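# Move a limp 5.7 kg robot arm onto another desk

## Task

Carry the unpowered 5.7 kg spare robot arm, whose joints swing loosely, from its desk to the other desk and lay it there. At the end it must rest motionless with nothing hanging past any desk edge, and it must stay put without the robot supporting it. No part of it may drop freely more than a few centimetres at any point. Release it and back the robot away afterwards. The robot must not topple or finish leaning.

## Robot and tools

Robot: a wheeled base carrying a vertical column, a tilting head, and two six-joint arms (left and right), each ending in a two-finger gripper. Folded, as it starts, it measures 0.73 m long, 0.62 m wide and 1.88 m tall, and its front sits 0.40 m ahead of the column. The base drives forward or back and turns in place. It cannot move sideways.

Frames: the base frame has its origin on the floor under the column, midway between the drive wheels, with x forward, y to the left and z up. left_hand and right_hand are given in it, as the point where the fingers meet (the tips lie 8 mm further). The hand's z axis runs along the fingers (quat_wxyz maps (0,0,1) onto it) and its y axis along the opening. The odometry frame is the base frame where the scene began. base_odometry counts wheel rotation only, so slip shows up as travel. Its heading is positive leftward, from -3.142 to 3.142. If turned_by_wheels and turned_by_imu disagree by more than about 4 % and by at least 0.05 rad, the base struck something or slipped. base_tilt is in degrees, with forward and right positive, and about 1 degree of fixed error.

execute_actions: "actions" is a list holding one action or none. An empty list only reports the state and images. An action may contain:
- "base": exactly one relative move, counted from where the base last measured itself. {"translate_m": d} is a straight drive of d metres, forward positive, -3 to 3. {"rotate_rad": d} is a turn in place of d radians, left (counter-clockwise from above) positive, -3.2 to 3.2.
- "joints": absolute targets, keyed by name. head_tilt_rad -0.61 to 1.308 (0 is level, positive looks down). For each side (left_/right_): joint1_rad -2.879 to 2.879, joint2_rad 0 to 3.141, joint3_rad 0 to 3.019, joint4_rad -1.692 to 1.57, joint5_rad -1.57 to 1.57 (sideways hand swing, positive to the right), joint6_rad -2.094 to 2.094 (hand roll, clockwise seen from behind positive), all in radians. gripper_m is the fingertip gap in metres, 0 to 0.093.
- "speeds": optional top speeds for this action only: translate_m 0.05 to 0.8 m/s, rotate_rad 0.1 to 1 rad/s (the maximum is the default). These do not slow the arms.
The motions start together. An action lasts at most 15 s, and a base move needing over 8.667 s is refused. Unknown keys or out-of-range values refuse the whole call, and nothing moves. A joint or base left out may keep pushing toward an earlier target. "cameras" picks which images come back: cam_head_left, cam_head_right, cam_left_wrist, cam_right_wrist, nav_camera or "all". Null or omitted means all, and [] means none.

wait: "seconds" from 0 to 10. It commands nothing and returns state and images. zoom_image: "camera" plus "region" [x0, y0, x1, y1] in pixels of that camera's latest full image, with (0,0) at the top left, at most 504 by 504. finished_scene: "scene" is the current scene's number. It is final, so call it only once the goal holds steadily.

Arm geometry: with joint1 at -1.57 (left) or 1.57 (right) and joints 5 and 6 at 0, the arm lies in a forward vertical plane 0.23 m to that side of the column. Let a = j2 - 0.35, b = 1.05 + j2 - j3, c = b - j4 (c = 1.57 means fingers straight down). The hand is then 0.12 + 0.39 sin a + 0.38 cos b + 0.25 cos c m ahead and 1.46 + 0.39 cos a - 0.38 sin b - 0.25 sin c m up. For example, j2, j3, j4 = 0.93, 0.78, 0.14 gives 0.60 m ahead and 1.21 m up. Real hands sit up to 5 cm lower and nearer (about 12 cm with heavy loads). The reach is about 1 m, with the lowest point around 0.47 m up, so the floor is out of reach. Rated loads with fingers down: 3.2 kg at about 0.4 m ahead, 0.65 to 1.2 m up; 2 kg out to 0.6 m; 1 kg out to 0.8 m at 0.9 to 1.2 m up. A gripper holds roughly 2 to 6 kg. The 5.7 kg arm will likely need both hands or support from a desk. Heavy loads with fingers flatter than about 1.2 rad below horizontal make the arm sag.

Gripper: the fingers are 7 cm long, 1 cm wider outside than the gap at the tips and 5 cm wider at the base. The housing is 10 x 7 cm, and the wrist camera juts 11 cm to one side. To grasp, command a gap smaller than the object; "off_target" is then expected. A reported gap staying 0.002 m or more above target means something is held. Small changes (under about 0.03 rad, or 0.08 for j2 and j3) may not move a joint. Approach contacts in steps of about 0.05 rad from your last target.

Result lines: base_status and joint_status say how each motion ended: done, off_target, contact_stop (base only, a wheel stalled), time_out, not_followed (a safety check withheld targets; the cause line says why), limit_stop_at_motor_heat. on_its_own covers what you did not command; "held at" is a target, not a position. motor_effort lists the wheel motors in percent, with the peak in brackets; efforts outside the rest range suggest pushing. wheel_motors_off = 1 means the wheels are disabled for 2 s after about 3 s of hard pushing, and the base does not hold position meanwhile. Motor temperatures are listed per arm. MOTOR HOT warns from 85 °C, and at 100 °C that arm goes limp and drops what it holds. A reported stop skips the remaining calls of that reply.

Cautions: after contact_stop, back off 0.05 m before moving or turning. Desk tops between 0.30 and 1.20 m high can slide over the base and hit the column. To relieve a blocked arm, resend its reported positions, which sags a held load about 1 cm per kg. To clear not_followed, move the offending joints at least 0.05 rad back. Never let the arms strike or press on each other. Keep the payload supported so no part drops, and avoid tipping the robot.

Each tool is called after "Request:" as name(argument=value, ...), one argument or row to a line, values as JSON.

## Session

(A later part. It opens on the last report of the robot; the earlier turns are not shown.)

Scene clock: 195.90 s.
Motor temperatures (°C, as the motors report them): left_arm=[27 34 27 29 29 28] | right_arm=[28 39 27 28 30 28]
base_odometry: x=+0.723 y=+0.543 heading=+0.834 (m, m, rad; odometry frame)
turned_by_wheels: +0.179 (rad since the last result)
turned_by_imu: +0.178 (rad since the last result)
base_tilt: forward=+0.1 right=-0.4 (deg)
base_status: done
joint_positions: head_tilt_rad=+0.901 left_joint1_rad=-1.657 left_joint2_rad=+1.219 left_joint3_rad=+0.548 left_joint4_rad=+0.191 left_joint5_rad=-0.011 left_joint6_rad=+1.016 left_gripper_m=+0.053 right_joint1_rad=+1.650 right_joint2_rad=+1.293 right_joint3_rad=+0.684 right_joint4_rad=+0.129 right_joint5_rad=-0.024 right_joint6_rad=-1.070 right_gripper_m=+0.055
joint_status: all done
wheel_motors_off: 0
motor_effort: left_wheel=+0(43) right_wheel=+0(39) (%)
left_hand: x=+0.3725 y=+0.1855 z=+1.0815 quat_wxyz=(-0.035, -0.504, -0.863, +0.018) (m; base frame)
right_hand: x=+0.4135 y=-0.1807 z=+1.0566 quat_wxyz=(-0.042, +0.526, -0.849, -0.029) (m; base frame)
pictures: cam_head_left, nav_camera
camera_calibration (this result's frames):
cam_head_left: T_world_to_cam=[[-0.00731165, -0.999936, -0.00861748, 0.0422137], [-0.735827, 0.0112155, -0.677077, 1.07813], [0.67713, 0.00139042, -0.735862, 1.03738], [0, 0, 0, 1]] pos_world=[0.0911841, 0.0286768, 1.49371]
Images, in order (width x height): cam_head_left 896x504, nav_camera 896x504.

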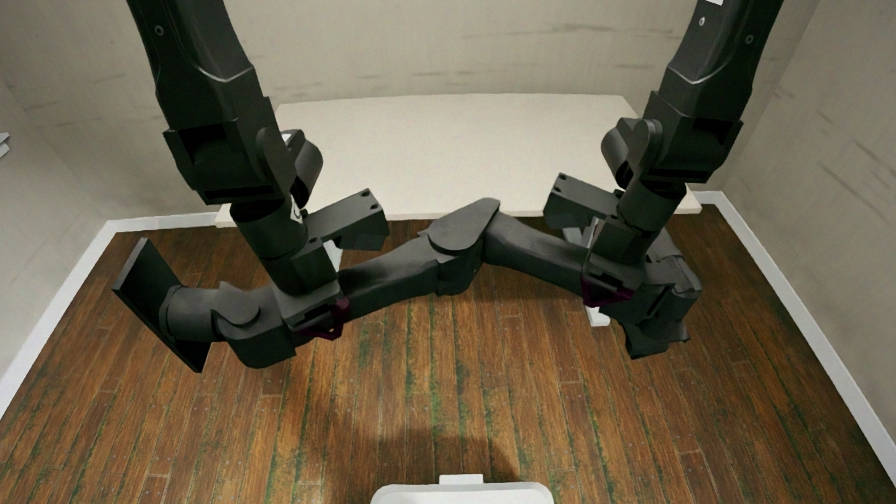

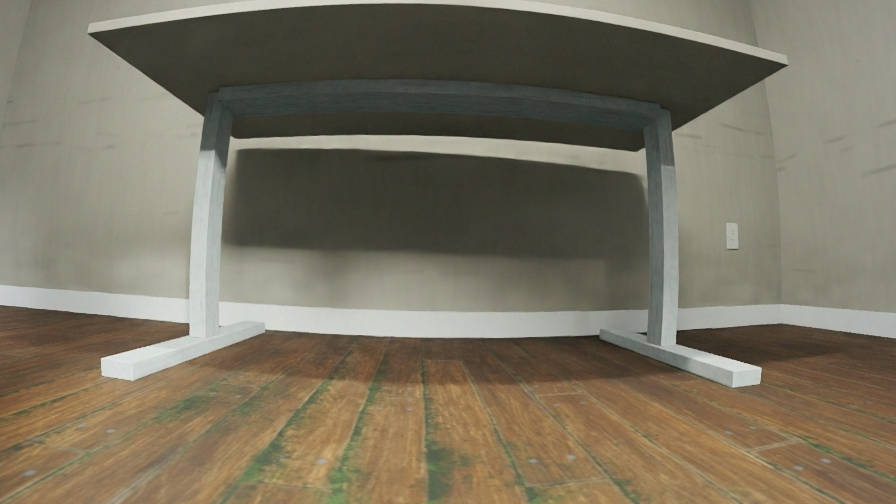

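Request:
execute_actions(
  actions=[
    {"base":{"rotate_rad":0.03},"speeds":{"rotate_rad":0.45},"joints":{"head_tilt_rad":1.2}},
  ],
  cameras=[],
)

Request:
execute_actions(
  actions=[
    {"base":{"translate_m":0.4},"speeds":{"translate_m":0.3}},
  ],
  cameras=["cam_head_left","nav_camera","cam_right_wrist"],
)

Scene clock: 212.73 s.
Motor temperatures (°C, as the motors report them): left_arm=[27 35 27 29 29 28] | right_arm=[28 39 27 28 30 28]
base_odometry: x=+0.723 y=+0.543 heading=+0.863 (m, m, rad; odometry frame)
turned_by_wheels: +0.029 (rad since the last result)
turned_by_imu: +0.029 (rad since the last result)
base_tilt: forward=+0.2 right=-0.3 (deg)
base_status: done
joint_positions: head_tilt_rad=+1.197 left_joint1_rad=-1.657 left_joint2_rad=+1.219 left_joint3_rad=+0.547 left_joint4_rad=+0.191 left_joint5_rad=-0.010 left_joint6_rad=+1.016 left_gripper_m=+0.053 right_joint1_rad=+1.650 right_joint2_rad=+1.293 right_joint3_rad=+0.685 right_joint4_rad=+0.129 right_joint5_rad=-0.024 right_joint6_rad=-1.071 right_gripper_m=+0.055
joint_status: all done
wheel_motors_off: 0
motor_effort: left_wheel=-1(44) right_wheel=+0(24) (%)
left_hand: x=+0.3721 y=+0.1856 z=+1.0815 quat_wxyz=(-0.035, -0.504, -0.863, +0.018) (m; base frame)
right_hand: x=+0.4139 y=-0.1805 z=+1.0566 quat_wxyz=(-0.043, +0.526, -0.849, -0.029) (m; base frame)
pictures: none
No camera images: the call's "cameras" was empty. Leave "cameras" out to get every camera's image.

Scene clock: 215.13 s.
Motor temperatures (°C, as the motors report them): left_arm=[27 35 27 29 29 28] | right_arm=[28 39 27 28 30 28]
base_odometry: x=+0.983 y=+0.847 heading=+0.864 (m, m, rad; odometry frame)
turned_by_wheels: +0.001 (rad since the last result)
turned_by_imu: -0.001 (rad since the last result)
base_tilt: forward=+0.1 right=-0.4 (deg)
base_status: done
joint_positions: head_tilt_rad=+1.199 left_joint1_rad=-1.657 left_joint2_rad=+1.218 left_joint3_rad=+0.549 left_joint4_rad=+0.191 left_joint5_rad=-0.011 left_joint6_rad=+1.017 left_gripper_m=+0.053 right_joint1_rad=+1.650 right_joint2_rad=+1.293 right_joint3_rad=+0.686 right_joint4_rad=+0.129 right_joint5_rad=-0.024 right_joint6_rad=-1.070 right_gripper_m=+0.055
joint_status: not commanded
wheel_motors_off: 0
motor_effort: left_wheel=+1(52) right_wheel=-1(47) (%)
left_hand: x=+0.3734 y=+0.1857 z=+1.0816 quat_wxyz=(-0.036, -0.504, -0.863, +0.017) (m; base frame)
right_hand: x=+0.4145 y=-0.1805 z=+1.0564 quat_wxyz=(-0.043, +0.526, -0.849, -0.029) (m; base frame)
pictures: cam_head_left, cam_right_wrist, nav_camera
camera_calibration (this result's frames):
cam_head_left: T_world_to_cam=[[-0.00951863, -0.999936, -0.00609237, 0.0384354], [-0.902125, 0.0112155, -0.431329, 0.707995], [0.43137, 0.00139042, -0.902174, 1.30579], [0, 0, 0, 1]] pos_world=[0.0757872, 0.0286768, 1.48366]
cam_right_wrist: T_world_to_cam=[[0.895427, -0.445191, -0.00400394, -0.444847], [-0.3821, -0.773084, 0.506301, -0.515546], [-0.228496, -0.451826, -0.862347, 1.04529], [0, 0, 0, 1]] pos_world=[0.440182, -0.124314, 1.16064]
Images, in order (width x height): cam_head_left 896x504, cam_right_wrist 616x616, nav_camera 896x504.

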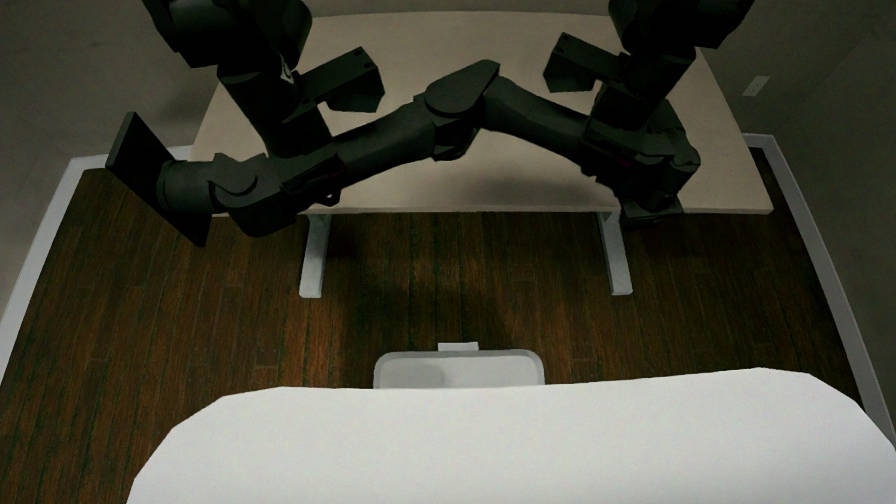

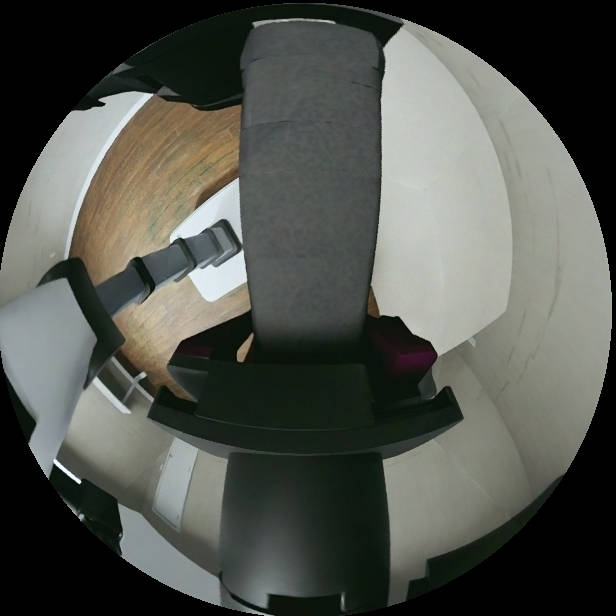

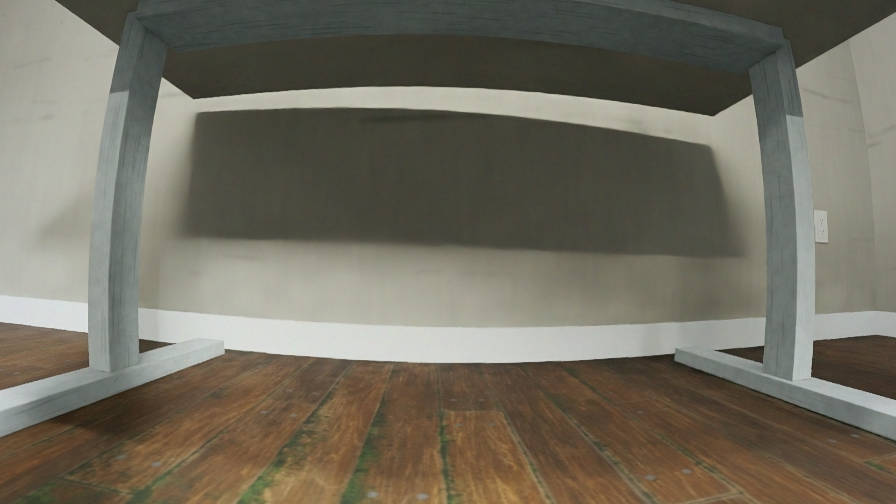

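Request:
execute_actions(
  actions=[
    {"joints":{"left_joint2_rad":1.05,"left_joint3_rad":0.47,"right_joint2_rad":1.11,"right_joint3_rad":0.63}},
  ],
  cameras=[],
)

Request:
execute_actions(
  actions=[
    {"base":{"translate_m":0.33},"speeds":{"translate_m":0.15}},
  ],
  cameras=["cam_head_left","cam_left_wrist"],
)

Scene clock: 224.67 s.
Motor temperatures (°C, as the motors report them): left_arm=[27 35 27 29 29 28] | right_arm=[28 39 27 28 30 28]
base_odometry: x=+0.983 y=+0.847 heading=+0.864 (m, m, rad; odometry frame)
turned_by_wheels: +0.000 (rad since the last result)
turned_by_imu: +0.000 (rad since the last result)
base_tilt: forward=+0.2 right=-0.3 (deg)
base_status: not commanded
joint_positions: head_tilt_rad=+1.199 left_joint1_rad=-1.659 left_joint2_rad=+1.147 left_joint3_rad=+0.493 left_joint4_rad=+0.191 left_joint5_rad=-0.006 left_joint6_rad=+1.014 left_gripper_m=+0.053 right_joint1_rad=+1.654 right_joint2_rad=+1.214 right_joint3_rad=+0.627 right_joint4_rad=+0.129 right_joint5_rad=-0.025 right_joint6_rad=-1.072 right_gripper_m=+0.055
joint_status: all done
wheel_motors_off: 0
motor_effort: left_wheel=+2(2) right_wheel=-2(3) (%)
left_hand: x=+0.3645 y=+0.1858 z=+1.1014 quat_wxyz=(-0.044, -0.503, -0.863, +0.017) (m; base frame)
right_hand: x=+0.4084 y=-0.1805 z=+1.0802 quat_wxyz=(-0.053, +0.527, -0.848, -0.025) (m; base frame)
pictures: none
No camera images: the call's "cameras" was empty. Leave "cameras" out to get every camera's image.

Scene clock: 227.60 s.
Motor temperatures (°C, as the motors report them): left_arm=[27 35 27 29 29 28] | right_arm=[28 39 27 28 30 28]
base_odometry: x=+1.197 y=+1.098 heading=+0.864 (m, m, rad; odometry frame)
turned_by_wheels: +0.000 (rad since the last result)
turned_by_imu: -0.001 (rad since the last result)
base_tilt: forward=+0.1 right=-0.4 (deg)
base_status: done
joint_positions: head_tilt_rad=+1.199 left_joint1_rad=-1.660 left_joint2_rad=+1.142 left_joint3_rad=+0.496 left_joint4_rad=+0.188 left_joint5_rad=-0.009 left_joint6_rad=+1.014 left_gripper_m=+0.053 right_joint1_rad=+1.654 right_joint2_rad=+1.214 right_joint3_rad=+0.631 right_joint4_rad=+0.129 right_joint5_rad=-0.025 right_joint6_rad=-1.073 right_gripper_m=+0.055
joint_status: not commanded
wheel_motors_off: 0
motor_effort: left_wheel=+1(37) right_wheel=+0(33) (%)
left_hand: x=+0.3675 y=+0.1860 z=+1.1023 quat_wxyz=(-0.046, -0.503, -0.863, +0.014) (m; base frame)
right_hand: x=+0.4109 y=-0.1799 z=+1.0802 quat_wxyz=(-0.055, +0.527, -0.848, -0.025) (m; base frame)
pictures: cam_head_left, cam_left_wrist
camera_calibration (this result's frames):
cam_head_left: T_world_to_cam=[[-0.00952, -0.999936, -0.00609022, 0.0384322], [-0.902222, 0.0112155, -0.431125, 0.707686], [0.431166, 0.00139042, -0.902272, 1.30595], [0, 0, 0, 1]] pos_world=[0.0757744, 0.0286768, 1.48366]
cam_left_wrist: T_world_to_cam=[[-0.870897, -0.490749, -0.0265342, 0.438046], [-0.434138, 0.742881, 0.50956, -0.538928], [-0.230355, 0.455294, -0.860026, 1.07057], [0, 0, 0, 1]] pos_world=[0.394134, 0.127907, 1.20696]
Images, in order (width x height): cam_head_left 896x504, cam_left_wrist 616x616.

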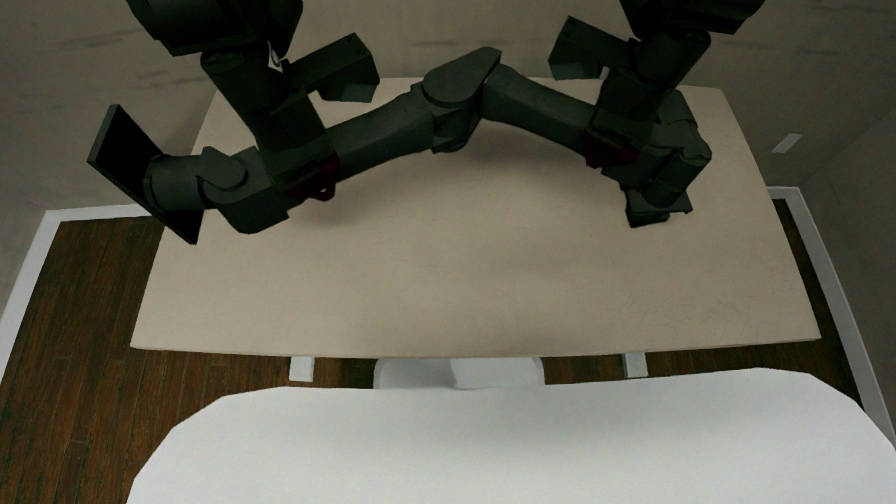

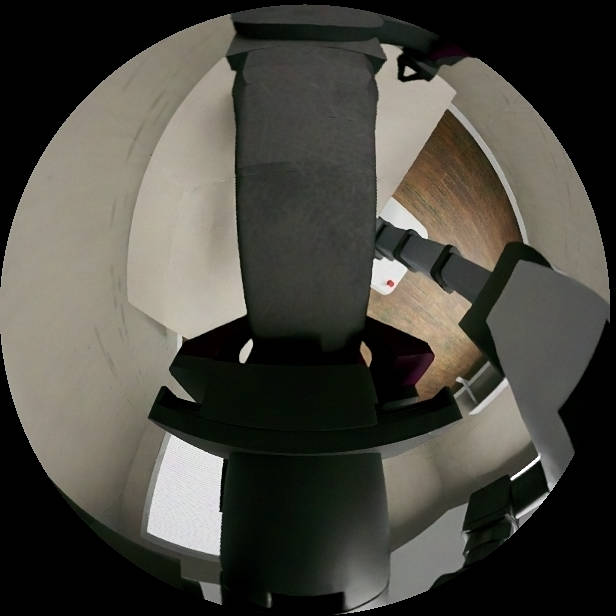

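Request:
execute_actions(
  actions=[
    {"joints":{"left_joint2_rad":1.15,"left_joint3_rad":0.56,"right_joint2_rad":1.21,"right_joint3_rad":0.72}},
  ],
  cameras=[],
)

Request:
execute_actions(
  actions=[
    {"joints":{"left_joint2_rad":1.23,"left_joint3_rad":0.63,"right_joint2_rad":1.29,"right_joint3_rad":0.79}},
  ],
  cameras=["cam_head_left"],
)

Request:
execute_actions(
  actions=[
    {"joints":{"left_joint2_rad":1.31,"left_joint3_rad":0.70,"right_joint2_rad":1.37,"right_joint3_rad":0.86}},
  ],
  cameras=["cam_head_left"],
)

Scene clock: 234.40 s.
Motor temperatures (°C, as the motors report them): left_arm=[27 35 27 29 29 28] | right_arm=[28 39 27 28 31 28]
base_odometry: x=+1.197 y=+1.098 heading=+0.864 (m, m, rad; odometry frame)
turned_by_wheels: +0.000 (rad since the last result)
turned_by_imu: +0.000 (rad since the last result)
base_tilt: forward=+0.2 right=-0.3 (deg)
base_status: not commanded
joint_positions: head_tilt_rad=+1.199 left_joint1_rad=-1.658 left_joint2_rad=+1.235 left_joint3_rad=+0.583 left_joint4_rad=+0.186 left_joint5_rad=-0.018 left_joint6_rad=+1.018 left_gripper_m=+0.053 right_joint1_rad=+1.646 right_joint2_rad=+1.317 right_joint3_rad=+0.724 right_joint4_rad=+0.129 right_joint5_rad=-0.030 right_joint6_rad=-1.071 right_gripper_m=+0.055
joint_status: all done
wheel_motors_off: 0
motor_effort: left_wheel=+2(3) right_wheel=-1(3) (%)
left_hand: x=+0.3872 y=+0.1855 z=+1.0758 quat_wxyz=(-0.040, -0.504, -0.862, +0.012) (m; base frame)
right_hand: x=+0.4287 y=-0.1806 z=+1.0485 quat_wxyz=(-0.050, +0.525, -0.849, -0.026) (m; base frame)
pictures: none
No camera images: the call's "cameras" was empty. Leave "cameras" out to get every camera's image.

Scene clock: 235.23 s.
Motor temperatures (°C, as the motors report them): left_arm=[27 35 27 29 29 28] | right_arm=[28 39 27 28 31 28]
base_odometry: x=+1.197 y=+1.098 heading=+0.864 (m, m, rad; odometry frame)
turned_by_wheels: +0.000 (rad since the last result)
turned_by_imu: +0.000 (rad since the last result)
base_tilt: forward=+0.2 right=-0.4 (deg)
base_status: not commanded
joint_positions: head_tilt_rad=+1.199 left_joint1_rad=-1.654 left_joint2_rad=+1.315 left_joint3_rad=+0.652 left_joint4_rad=+0.186 left_joint5_rad=-0.017 left_joint6_rad=+1.023 left_gripper_m=+0.053 right_joint1_rad=+1.640 right_joint2_rad=+1.398 right_joint3_rad=+0.793 right_joint4_rad=+0.129 right_joint5_rad=-0.031 right_joint6_rad=-1.069 right_gripper_m=+0.055
joint_status: all done
wheel_motors_off: 0
motor_effort: left_wheel=+2(2) right_wheel=-1(3) (%)
left_hand: x=+0.3987 y=+0.1848 z=+1.0515 quat_wxyz=(-0.034, -0.506, -0.862, +0.013) (m; base frame)
right_hand: x=+0.4382 y=-0.1815 z=+1.0224 quat_wxyz=(-0.044, +0.523, -0.851, -0.027) (m; base frame)
pictures: cam_head_left
camera_calibration (this result's frames):
cam_head_left: T_world_to_cam=[[-0.00952, -0.999936, -0.00609022, 0.0384322], [-0.902222, 0.0112155, -0.431125, 0.707686], [0.431166, 0.00139042, -0.902272, 1.30595], [0, 0, 0, 1]] pos_world=[0.0757745, 0.0286768, 1.48366]
Images, in order (width x height): cam_head_left 896x504.

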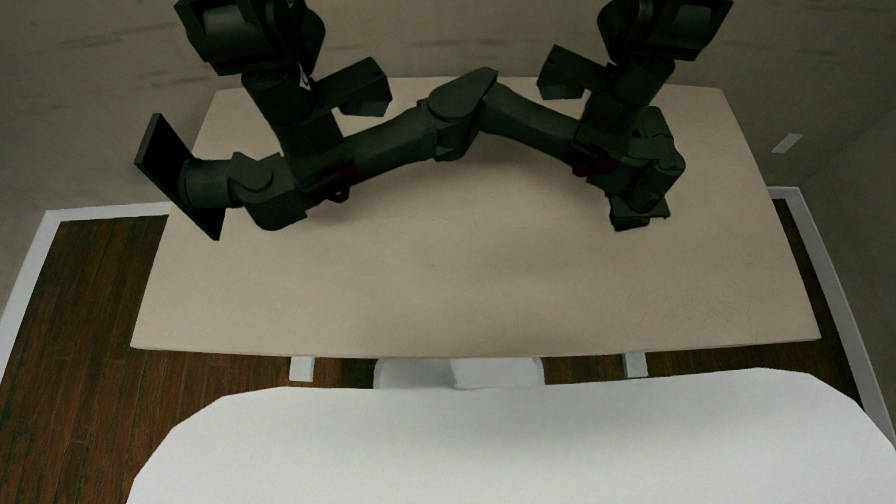

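Scene clock: 236.07 s.
Motor temperatures (°C, as the motors report them): left_arm=[27 35 27 29 29 28] | right_arm=[28 39 27 28 31 28]
base_odometry: x=+1.197 y=+1.098 heading=+0.864 (m, m, rad; odometry frame)
turned_by_wheels: +0.000 (rad since the last result)
turned_by_imu: +0.000 (rad since the last result)
base_tilt: forward=+0.2 right=-0.3 (deg)
base_status: not commanded
joint_positions: head_tilt_rad=+1.199 left_joint1_rad=-1.651 left_joint2_rad=+1.398 left_joint3_rad=+0.723 left_joint4_rad=+0.189 left_joint5_rad=-0.016 left_joint6_rad=+1.028 left_gripper_m=+0.053 right_joint1_rad=+1.636 right_joint2_rad=+1.480 right_joint3_rad=+0.865 right_joint4_rad=+0.129 right_joint5_rad=-0.030 right_joint6_rad=-1.067 right_gripper_m=+0.055
joint_status: all done
wheel_motors_off: 0
motor_effort: left_wheel=+2(3) right_wheel=-1(3) (%)
left_hand: x=+0.4088 y=+0.1844 z=+1.0251 quat_wxyz=(-0.030, -0.508, -0.861, +0.014) (m; base frame)
right_hand: x=+0.4459 y=-0.1823 z=+0.9942 quat_wxyz=(-0.038, +0.521, -0.852, -0.028) (m; base frame)
pictures: cam_head_left
camera_calibration (this result's frames):
cam_head_left: T_world_to_cam=[[-0.00952, -0.999936, -0.00609022, 0.0384322], [-0.902222, 0.0112155, -0.431125, 0.707686], [0.431166, 0.00139042, -0.902272, 1.30595], [0, 0, 0, 1]] pos_world=[0.0757745, 0.0286768, 1.48366]
Images, in order (width x height): cam_head_left 896x504.

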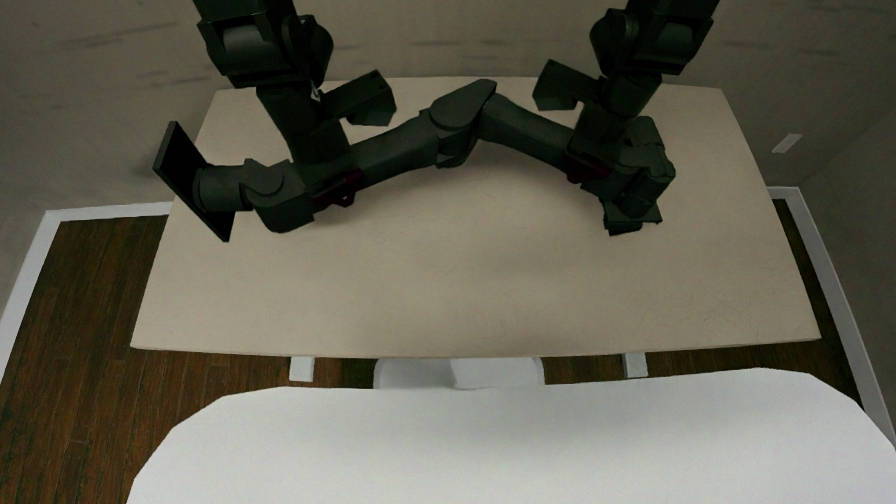

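Request:
execute_actions(
  actions=[
    {"base":{"translate_m":-0.12},"speeds":{"translate_m":0.1},"joints":{"left_joint2_rad":1.37,"left_joint3_rad":0.76,"right_joint2_rad":1.43,"right_joint3_rad":0.92}},
  ],
  cameras=["cam_head_left"],
)

Request:
execute_actions(
  actions=[
    {"joints":{"left_joint2_rad":1.43,"left_joint3_rad":0.82,"right_joint2_rad":1.49,"right_joint3_rad":0.98}},
  ],
  cameras=["cam_head_left","cam_left_wrist"],
)

Scene clock: 245.67 s.
Motor temperatures (°C, as the motors report them): left_arm=[27 35 27 29 29 28] | right_arm=[28 40 27 28 31 28]
base_odometry: x=+1.119 y=+1.007 heading=+0.864 (m, m, rad; odometry frame)
turned_by_wheels: +0.000 (rad since the last result)
turned_by_imu: +0.000 (rad since the last result)
base_tilt: forward=+0.1 right=-0.3 (deg)
base_status: done
joint_positions: head_tilt_rad=+1.199 left_joint1_rad=-1.647 left_joint2_rad=+1.459 left_joint3_rad=+0.777 left_joint4_rad=+0.192 left_joint5_rad=-0.013 left_joint6_rad=+1.032 left_gripper_m=+0.053 right_joint1_rad=+1.632 right_joint2_rad=+1.538 right_joint3_rad=+0.918 right_joint4_rad=+0.129 right_joint5_rad=-0.029 right_joint6_rad=-1.065 right_gripper_m=+0.055
joint_status: all done
wheel_motors_off: 0
motor_effort: left_wheel=+0(34) right_wheel=+0(37) (%)
left_hand: x=+0.4161 y=+0.1840 z=+1.0047 quat_wxyz=(-0.028, -0.509, -0.860, +0.015) (m; base frame)
right_hand: x=+0.4517 y=-0.1833 z=+0.9738 quat_wxyz=(-0.035, +0.520, -0.853, -0.028) (m; base frame)
pictures: cam_head_left
camera_calibration (this result's frames):
cam_head_left: T_world_to_cam=[[-0.00952098, -0.999936, -0.00608868, 0.0384299], [-0.902292, 0.0112155, -0.43098, 0.707466], [0.43102, 0.00139042, -0.902341, 1.30607], [0, 0, 0, 1]] pos_world=[0.0757654, 0.0286768, 1.48365]
Images, in order (width x height): cam_head_left 896x504.

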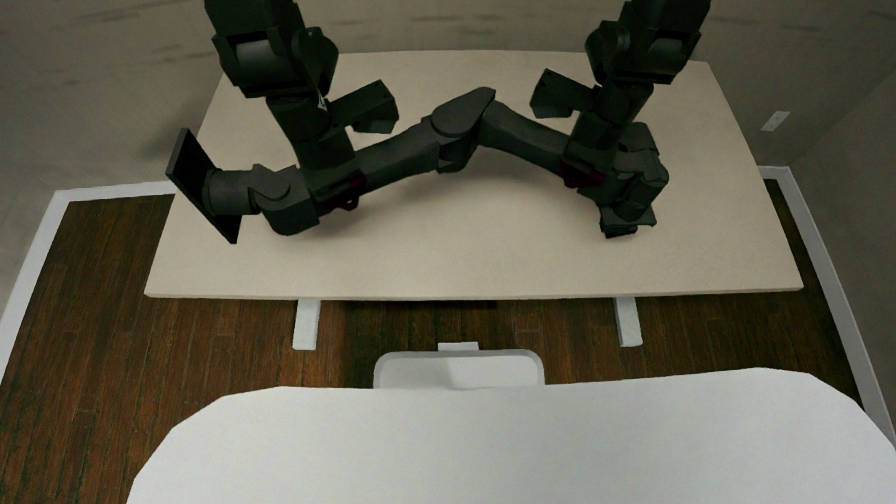

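Scene clock: 246.47 s.
Motor temperatures (°C, as the motors report them): left_arm=[27 35 27 29 29 28] | right_arm=[28 40 27 28 31 28]
base_odometry: x=+1.119 y=+1.007 heading=+0.864 (m, m, rad; odometry frame)
turned_by_wheels: +0.000 (rad since the last result)
turned_by_imu: +0.000 (rad since the last result)
base_tilt: forward=+0.2 right=-0.3 (deg)
base_status: not commanded
joint_positions: head_tilt_rad=+1.199 left_joint1_rad=-1.645 left_joint2_rad=+1.520 left_joint3_rad=+0.842 left_joint4_rad=+0.192 left_joint5_rad=-0.015 left_joint6_rad=+1.035 left_gripper_m=+0.053 right_joint1_rad=+1.629 right_joint2_rad=+1.601 right_joint3_rad=+0.987 right_joint4_rad=+0.129 right_joint5_rad=-0.032 right_joint6_rad=-1.065 right_gripper_m=+0.055
joint_status: all done
wheel_motors_off: 0
motor_effort: left_wheel=+0(2) right_wheel=+0(1) (%)
left_hand: x=+0.4289 y=+0.1838 z=+0.9831 quat_wxyz=(-0.029, -0.510, -0.860, +0.012) (m; base frame)
right_hand: x=+0.4638 y=-0.1834 z=+0.9510 quat_wxyz=(-0.037, +0.519, -0.853, -0.026) (m; base frame)
pictures: cam_head_left, cam_left_wrist
camera_calibration (this result's frames):
cam_head_left: T_world_to_cam=[[-0.00952098, -0.999936, -0.00608868, 0.0384299], [-0.902292, 0.0112155, -0.43098, 0.707466], [0.43102, 0.00139042, -0.902341, 1.30607], [0, 0, 0, 1]] pos_world=[0.0757654, 0.0286768, 1.48365]
cam_left_wrist: T_world_to_cam=[[-0.879078, -0.476462, -0.01431, 0.476134], [-0.40909, 0.738686, 0.535714, -0.485618], [-0.244677, 0.476788, -0.844278, 0.96995], [0, 0, 0, 1]] pos_world=[0.457222, 0.123117, 1.08587]
Images, in order (width x height): cam_head_left 896x504, cam_left_wrist 616x616.

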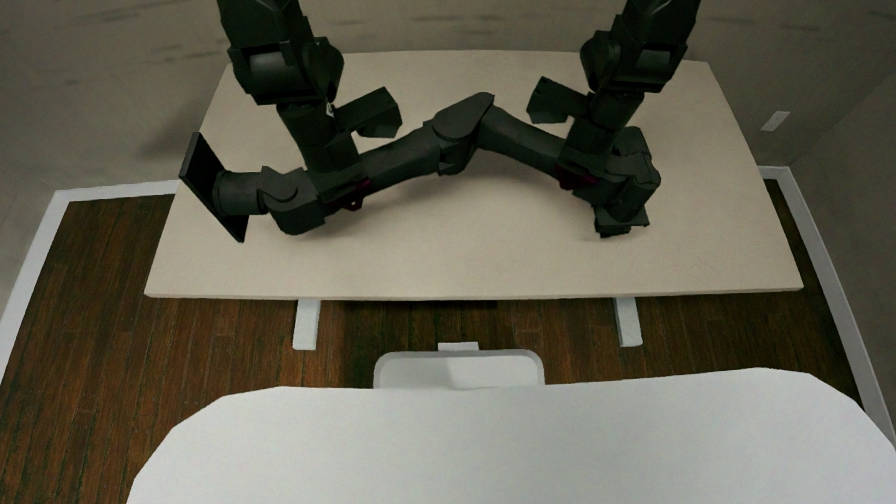

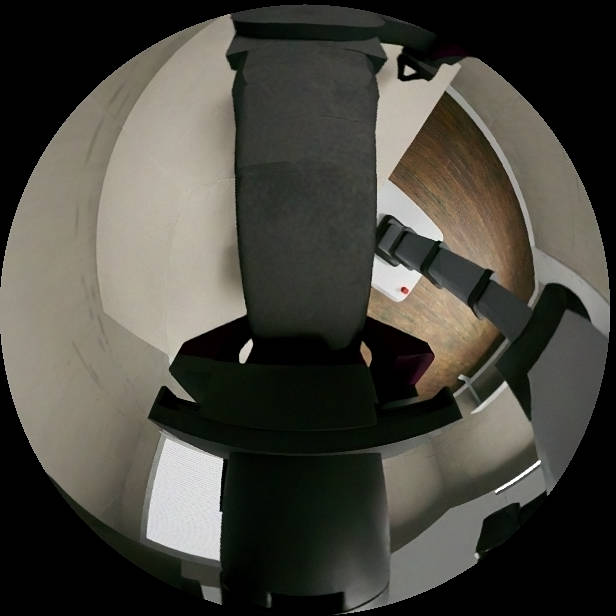

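Request:
execute_actions(
  actions=[
    {"base":{"translate_m":0.04},"speeds":{"translate_m":0.05},"joints":{"left_joint2_rad":1.49,"left_joint3_rad":0.87,"right_joint2_rad":1.55,"right_joint3_rad":1.03}},
  ],
  cameras=["cam_head_left"],
)

Request:
execute_actions(
  actions=[
    {"base":{"translate_m":0.04},"speeds":{"translate_m":0.05},"joints":{"left_joint2_rad":1.55,"left_joint3_rad":0.92,"right_joint2_rad":1.61,"right_joint3_rad":1.08}},
  ],
  cameras=["cam_head_left"],
)

Request:
execute_actions(
  actions=[
    {"base":{"translate_m":0.04},"speeds":{"translate_m":0.05},"joints":{"left_joint2_rad":1.61,"left_joint3_rad":0.97,"right_joint2_rad":1.67,"right_joint3_rad":1.13}},
  ],
  cameras=["cam_head_left"],
)

Scene clock: 252.53 s.
Motor temperatures (°C, as the motors report them): left_arm=[27 36 27 29 29 28] | right_arm=[28 41 27 28 32 28]
base_odometry: x=+1.145 y=+1.037 heading=+0.864 (m, m, rad; odometry frame)
turned_by_wheels: +0.000 (rad since the last result)
turned_by_imu: +0.000 (rad since the last result)
base_tilt: forward=+0.1 right=-0.4 (deg)
base_status: done
joint_positions: head_tilt_rad=+1.199 left_joint1_rad=-1.643 left_joint2_rad=+1.582 left_joint3_rad=+0.893 left_joint4_rad=+0.192 left_joint5_rad=-0.015 left_joint6_rad=+1.038 left_gripper_m=+0.053 right_joint1_rad=+1.626 right_joint2_rad=+1.663 right_joint3_rad=+1.038 right_joint4_rad=+0.127 right_joint5_rad=-0.031 right_joint6_rad=-1.063 right_gripper_m=+0.055
joint_status: all done
wheel_motors_off: 0
motor_effort: left_wheel=+1(34) right_wheel=+0(36) (%)
left_hand: x=+0.4301 y=+0.1832 z=+0.9614 quat_wxyz=(-0.024, -0.511, -0.859, +0.014) (m; base frame)
right_hand: x=+0.4629 y=-0.1841 z=+0.9281 quat_wxyz=(-0.031, +0.518, -0.854, -0.028) (m; base frame)
pictures: cam_head_left
camera_calibration (this result's frames):
cam_head_left: T_world_to_cam=[[-0.00952131, -0.999936, -0.00608817, 0.0384291], [-0.902315, 0.0112155, -0.430932, 0.707393], [0.430972, 0.00139042, -0.902364, 1.3061], [0, 0, 0, 1]] pos_world=[0.0757624, 0.0286768, 1.48365]
Images, in order (width x height): cam_head_left 896x504.

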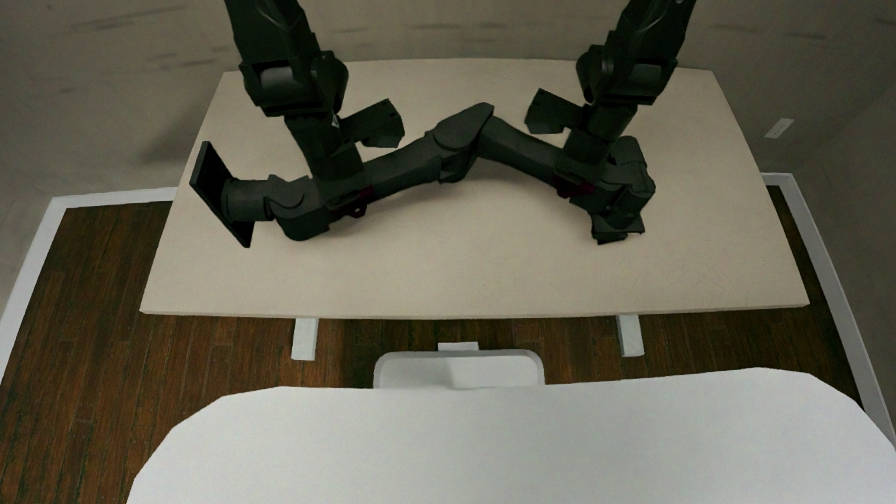

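Scene clock: 253.87 s.
Motor temperatures (°C, as the motors report them): left_arm=[27 36 27 29 29 28] | right_arm=[28 41 27 28 32 28]
base_odometry: x=+1.171 y=+1.068 heading=+0.864 (m, m, rad; odometry frame)
turned_by_wheels: +0.000 (rad since the last result)
turned_by_imu: +0.000 (rad since the last result)
base_tilt: forward=+0.2 right=-0.4 (deg)
base_status: done
joint_positions: head_tilt_rad=+1.199 left_joint1_rad=-1.641 left_joint2_rad=+1.641 left_joint3_rad=+0.944 left_joint4_rad=+0.194 left_joint5_rad=-0.013 left_joint6_rad=+1.040 left_gripper_m=+0.053 right_joint1_rad=+1.624 right_joint2_rad=+1.722 right_joint3_rad=+1.090 right_joint4_rad=+0.125 right_joint5_rad=-0.031 right_joint6_rad=-1.062 right_gripper_m=+0.055
joint_status: all done
wheel_motors_off: 0
motor_effort: left_wheel=+0(37) right_wheel=+0(36) (%)
left_hand: x=+0.4321 y=+0.1828 z=+0.9401 quat_wxyz=(-0.021, -0.512, -0.859, +0.016) (m; base frame)
right_hand: x=+0.4638 y=-0.1849 z=+0.9063 quat_wxyz=(-0.027, +0.517, -0.855, -0.029) (m; base frame)
pictures: cam_head_left
camera_calibration (this result's frames):
cam_head_left: T_world_to_cam=[[-0.00952163, -0.999936, -0.00608767, 0.0384283], [-0.902338, 0.0112155, -0.430883, 0.70732], [0.430924, 0.00139042, -0.902387, 1.30614], [0, 0, 0, 1]] pos_world=[0.0757593, 0.0286768, 1.48365]
Images, in order (width x height): cam_head_left 896x504.

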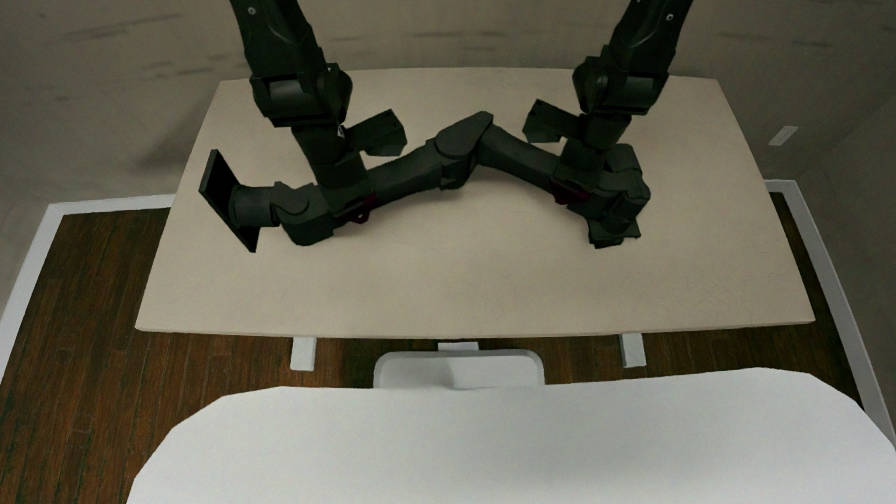

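Scene clock: 255.37 s.
Motor temperatures (°C, as the motors report them): left_arm=[27 36 27 29 29 28] | right_arm=[28 41 27 28 32 28]
base_odometry: x=+1.197 y=+1.098 heading=+0.865 (m, m, rad; odometry frame)
turned_by_wheels: +0.000 (rad since the last result)
turned_by_imu: +0.000 (rad since the last result)
base_tilt: forward=+0.1 right=-0.3 (deg)
base_status: done
joint_positions: head_tilt_rad=+1.199 left_joint1_rad=-1.639 left_joint2_rad=+1.699 left_joint3_rad=+0.993 left_joint4_rad=+0.194 left_joint5_rad=+0.000 left_joint6_rad=+1.036 left_gripper_m=+0.053 right_joint1_rad=+1.622 right_joint2_rad=+1.753 right_joint3_rad=+1.122 right_joint4_rad=+0.122 right_joint5_rad=-0.016 right_joint6_rad=-1.070 right_gripper_m=+0.055
joint_status: all done
wheel_motors_off: 0
motor_effort: left_wheel=+1(35) right_wheel=-1(34) (%)
left_hand: x=+0.4320 y=+0.1807 z=+0.9192 quat_wxyz=(-0.019, -0.510, -0.860, +0.023) (m; base frame)
right_hand: x=+0.4656 y=-0.1877 z=+0.8943 quat_wxyz=(-0.022, +0.521, -0.853, -0.022) (m; base frame)
pictures: cam_head_left
camera_calibration (this result's frames):
cam_head_left: T_world_to_cam=[[-0.00952176, -0.999936, -0.00608747, 0.038428], [-0.902347, 0.0112155, -0.430865, 0.707291], [0.430905, 0.00139042, -0.902396, 1.30616], [0, 0, 0, 1]] pos_world=[0.0757582, 0.0286768, 1.48365]
Images, in order (width x height): cam_head_left 896x504.

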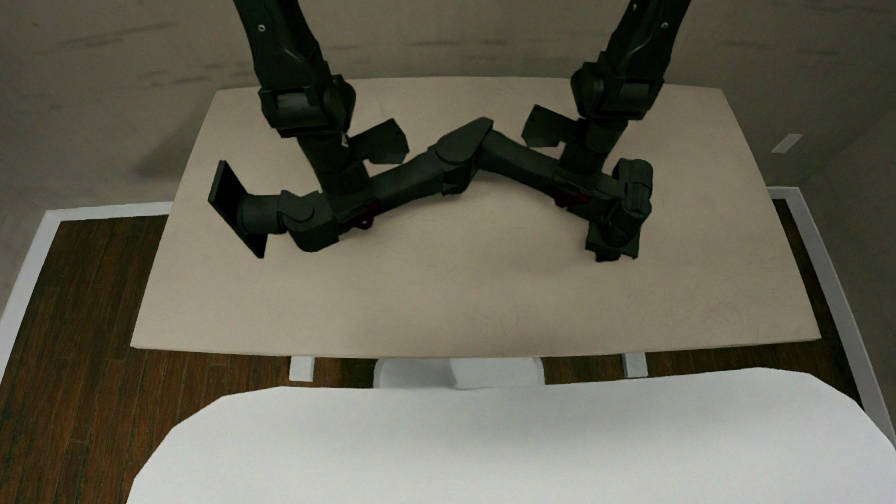

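Request:
execute_actions(
  actions=[
    {"base":{"translate_m":0.04},"speeds":{"translate_m":0.05},"joints":{"left_joint2_rad":1.67,"left_joint3_rad":1.03,"right_joint2_rad":1.73,"right_joint3_rad":1.19}},
  ],
  cameras=["cam_head_left"],
)

Request:
execute_actions(
  actions=[
    {"base":{"translate_m":0.03},"speeds":{"translate_m":0.05},"joints":{"left_joint2_rad":1.73,"left_joint3_rad":1.09,"right_joint2_rad":1.79,"right_joint3_rad":1.25}},
  ],
  cameras=["cam_head_left"],
)

Scene clock: 265.90 s.
Motor temperatures (°C, as the motors report them): left_arm=[27 36 27 29 29 28] | right_arm=[27 41 27 28 31 28]
base_odometry: x=+1.223 y=+1.129 heading=+0.865 (m, m, rad; odometry frame)
turned_by_wheels: +0.000 (rad since the last result)
turned_by_imu: +0.000 (rad since the last result)
base_tilt: forward=+0.1 right=-0.4 (deg)
base_status: done
joint_positions: head_tilt_rad=+1.199 left_joint1_rad=-1.639 left_joint2_rad=+1.761 left_joint3_rad=+1.058 left_joint4_rad=+0.199 left_joint5_rad=+0.001 left_joint6_rad=+1.010 left_gripper_m=+0.053 right_joint1_rad=+1.622 right_joint2_rad=+1.775 right_joint3_rad=+1.173 right_joint4_rad=+0.117 right_joint5_rad=-0.008 right_joint6_rad=-1.100 right_gripper_m=+0.055
joint_status: all done
wheel_motors_off: 0
motor_effort: left_wheel=+0(36) right_wheel=-1(36) (%)
left_hand: x=+0.4400 y=+0.1789 z=+0.8957 quat_wxyz=(-0.023, -0.498, -0.866, +0.022) (m; base frame)
right_hand: x=+0.4841 y=-0.1887 z=+0.8850 quat_wxyz=(-0.030, +0.533, -0.846, -0.012) (m; base frame)
pictures: cam_head_left
camera_calibration (this result's frames):
cam_head_left: T_world_to_cam=[[-0.00952193, -0.999936, -0.0060872, 0.0384276], [-0.902359, 0.0112155, -0.43084, 0.707253], [0.43088, 0.00139042, -0.902408, 1.30618], [0, 0, 0, 1]] pos_world=[0.0757566, 0.0286768, 1.48365]
Images, in order (width x height): cam_head_left 896x504.

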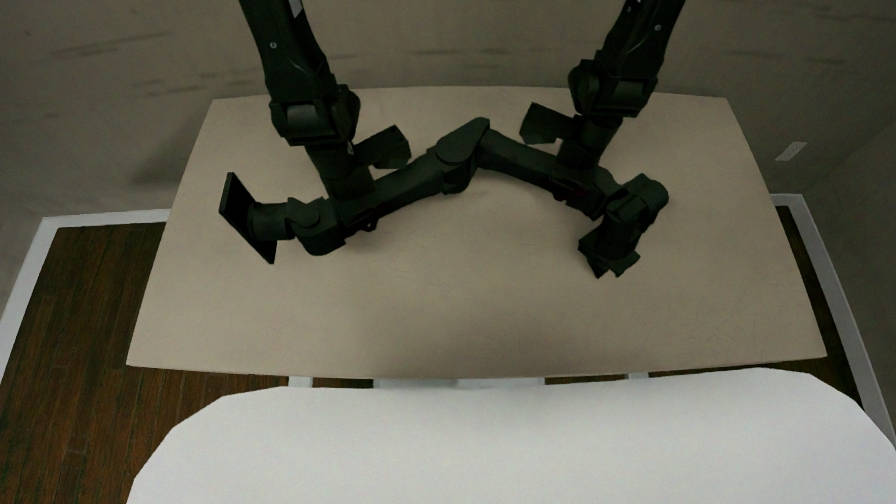

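Scene clock: 267.03 s.
Motor temperatures (°C, as the motors report them): left_arm=[27 36 27 29 29 28] | right_arm=[27 41 27 28 31 28]
base_odometry: x=+1.243 y=+1.152 heading=+0.865 (m, m, rad; odometry frame)
turned_by_wheels: +0.000 (rad since the last result)
turned_by_imu: +0.000 (rad since the last result)
base_tilt: forward=+0.1 right=-0.4 (deg)
base_status: done
joint_positions: head_tilt_rad=+1.199 left_joint1_rad=-1.634 left_joint2_rad=+1.823 left_joint3_rad=+1.125 left_joint4_rad=+0.209 left_joint5_rad=-0.022 left_joint6_rad=+1.020 left_gripper_m=+0.053 right_joint1_rad=+1.624 right_joint2_rad=+1.861 right_joint3_rad=+1.259 right_joint4_rad=+0.123 right_joint5_rad=-0.019 right_joint6_rad=-1.089 right_gripper_m=+0.055
joint_status: all done
wheel_motors_off: 0
motor_effort: left_wheel=+0(36) right_wheel=+0(35) (%)
left_hand: x=+0.4487 y=+0.1845 z=+0.8715 quat_wxyz=(-0.024, -0.501, -0.865, +0.006) (m; base frame)
right_hand: x=+0.4882 y=-0.1839 z=+0.8523 quat_wxyz=(-0.036, +0.528, -0.848, -0.016) (m; base frame)
pictures: cam_head_left
camera_calibration (this result's frames):
cam_head_left: T_world_to_cam=[[-0.00952208, -0.999936, -0.00608697, 0.0384273], [-0.902369, 0.0112155, -0.430817, 0.70722], [0.430858, 0.00139042, -0.902419, 1.30619], [0, 0, 0, 1]] pos_world=[0.0757552, 0.0286768, 1.48365]
Images, in order (width x height): cam_head_left 896x504.

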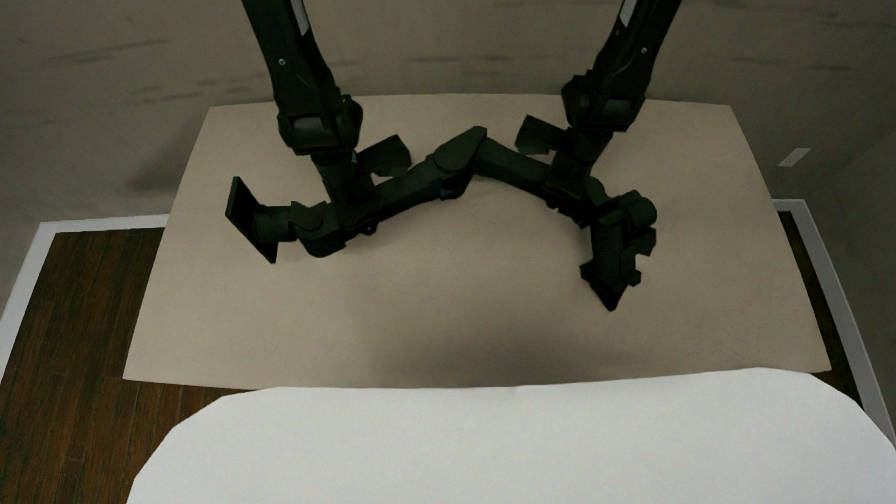

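Request:
execute_actions(
  actions=[
    {"joints":{"left_joint2_rad":1.79,"left_joint3_rad":1.14,"right_joint2_rad":1.85,"right_joint3_rad":1.30}},
  ],
  cameras=["cam_head_left"],
)

Request:
execute_actions(
  actions=[
    {"joints":{"left_joint2_rad":1.85,"left_joint3_rad":1.20,"right_joint2_rad":1.91,"right_joint3_rad":1.36}},
  ],
  cameras=["cam_head_left"],
)

Request:
execute_actions(
  actions=[
    {"joints":{"left_joint2_rad":1.91,"left_joint3_rad":1.25,"right_joint2_rad":1.97,"right_joint3_rad":1.41}},
  ],
  cameras=["cam_head_left"],
)

Scene clock: 271.63 s.
Motor temperatures (°C, as the motors report them): left_arm=[27 37 27 29 29 28] | right_arm=[27 41 27 28 31 28]
base_odometry: x=+1.243 y=+1.152 heading=+0.865 (m, m, rad; odometry frame)
turned_by_wheels: +0.000 (rad since the last result)
turned_by_imu: +0.000 (rad since the last result)
base_tilt: forward=+0.1 right=-0.4 (deg)
base_status: not commanded
joint_positions: head_tilt_rad=+1.199 left_joint1_rad=-1.632 left_joint2_rad=+1.885 left_joint3_rad=+1.172 left_joint4_rad=+0.209 left_joint5_rad=-0.024 left_joint6_rad=+1.023 left_gripper_m=+0.053 right_joint1_rad=+1.623 right_joint2_rad=+1.928 right_joint3_rad=+1.309 right_joint4_rad=+0.124 right_joint5_rad=-0.020 right_joint6_rad=-1.086 right_gripper_m=+0.055
joint_status: all done
wheel_motors_off: 0
motor_effort: left_wheel=+1(1) right_wheel=-1(1) (%)
left_hand: x=+0.4403 y=+0.1853 z=+0.8485 quat_wxyz=(-0.015, -0.502, -0.864, +0.008) (m; base frame)
right_hand: x=+0.4789 y=-0.1831 z=+0.8271 quat_wxyz=(-0.029, +0.527, -0.849, -0.020) (m; base frame)
pictures: cam_head_left
camera_calibration (this result's frames):
cam_head_left: T_world_to_cam=[[-0.00952208, -0.999936, -0.00608697, 0.0384273], [-0.902369, 0.0112155, -0.430818, 0.70722], [0.430858, 0.00139042, -0.902418, 1.30619], [0, 0, 0, 1]] pos_world=[0.0757552, 0.0286768, 1.48365]
Images, in order (width x height): cam_head_left 896x504.

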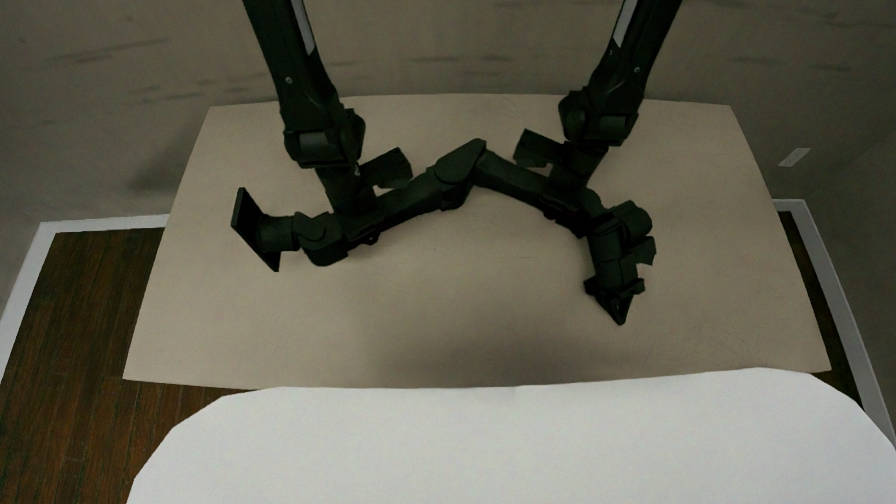

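Scene clock: 272.43 s.
Motor temperatures (°C, as the motors report them): left_arm=[27 37 27 29 30 28] | right_arm=[27 41 27 28 31 28]
base_odometry: x=+1.243 y=+1.152 heading=+0.865 (m, m, rad; odometry frame)
turned_by_wheels: +0.000 (rad since the last result)
turned_by_imu: +0.000 (rad since the last result)
base_tilt: forward=+0.2 right=-0.4 (deg)
base_status: not commanded
joint_positions: head_tilt_rad=+1.199 left_joint1_rad=-1.630 left_joint2_rad=+1.942 left_joint3_rad=+1.231 left_joint4_rad=+0.209 left_joint5_rad=-0.026 left_joint6_rad=+1.026 left_gripper_m=+0.053 right_joint1_rad=+1.622 right_joint2_rad=+1.987 right_joint3_rad=+1.370 right_joint4_rad=+0.125 right_joint5_rad=-0.020 right_joint6_rad=-1.084 right_gripper_m=+0.055
joint_status: all done
wheel_motors_off: 0
motor_effort: left_wheel=+1(1) right_wheel=+0(2) (%)
left_hand: x=+0.4420 y=+0.1860 z=+0.8265 quat_wxyz=(-0.016, -0.503, -0.864, +0.006) (m; base frame)
right_hand: x=+0.4796 y=-0.1826 z=+0.8044 quat_wxyz=(-0.030, +0.526, -0.849, -0.020) (m; base frame)
pictures: cam_head_left
camera_calibration (this result's frames):
cam_head_left: T_world_to_cam=[[-0.00952208, -0.999936, -0.00608697, 0.0384273], [-0.902369, 0.0112155, -0.430817, 0.70722], [0.430858, 0.00139042, -0.902419, 1.30619], [0, 0, 0, 1]] pos_world=[0.0757552, 0.0286768, 1.48365]
Images, in order (width x height): cam_head_left 896x504.

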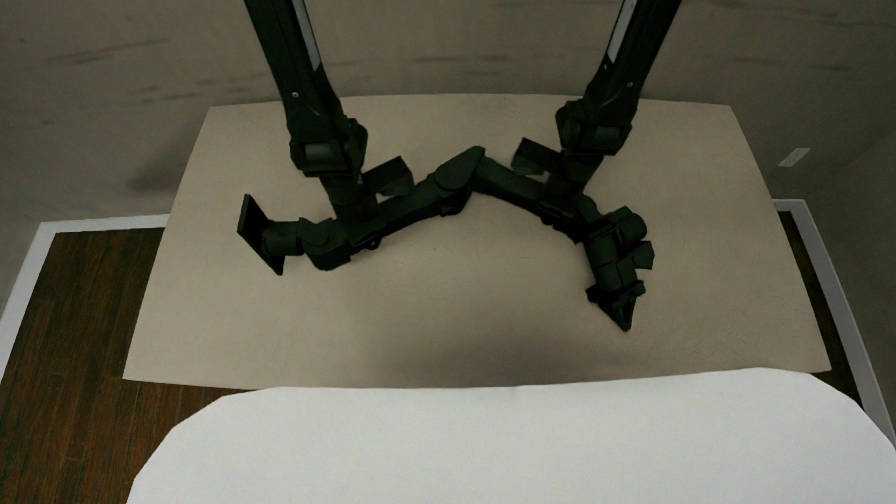

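Scene clock: 273.20 s.
Motor temperatures (°C, as the motors report them): left_arm=[27 37 27 29 30 28] | right_arm=[27 41 27 28 31 28]
base_odometry: x=+1.243 y=+1.152 heading=+0.865 (m, m, rad; odometry frame)
turned_by_wheels: +0.000 (rad since the last result)
turned_by_imu: +0.000 (rad since the last result)
base_tilt: forward=+0.1 right=-0.2 (deg)
base_status: not commanded
joint_positions: head_tilt_rad=+1.199 left_joint1_rad=-1.627 left_joint2_rad=+1.990 left_joint3_rad=+1.281 left_joint4_rad=+0.209 left_joint5_rad=-0.013 left_joint6_rad=+1.017 left_gripper_m=+0.053 right_joint1_rad=+1.622 right_joint2_rad=+2.019 right_joint3_rad=+1.411 right_joint4_rad=+0.125 right_joint5_rad=-0.011 right_joint6_rad=-1.097 right_gripper_m=+0.055
joint_status: all done
wheel_motors_off: 0
motor_effort: left_wheel=+1(1) right_wheel=-1(2) (%)
left_hand: x=+0.4420 y=+0.1849 z=+0.8078 quat_wxyz=(-0.019, -0.499, -0.867, +0.010) (m; base frame)
right_hand: x=+0.4836 y=-0.1834 z=+0.7916 quat_wxyz=(-0.032, +0.532, -0.846, -0.014) (m; base frame)
pictures: cam_head_left
camera_calibration (this result's frames):
cam_head_left: T_world_to_cam=[[-0.00952207, -0.999936, -0.00608697, 0.0384273], [-0.902369, 0.0112155, -0.430818, 0.70722], [0.430858, 0.00139042, -0.902418, 1.30619], [0, 0, 0, 1]] pos_world=[0.0757552, 0.0286768, 1.48365]
Images, in order (width x height): cam_head_left 896x504.

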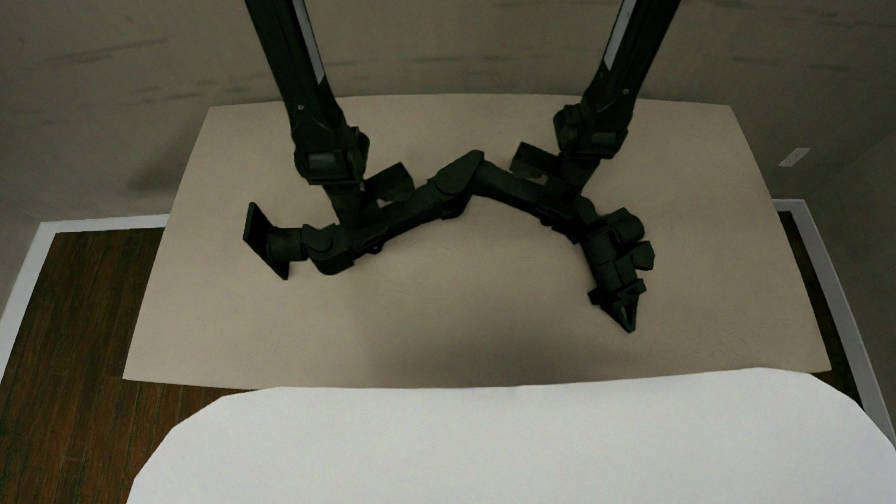

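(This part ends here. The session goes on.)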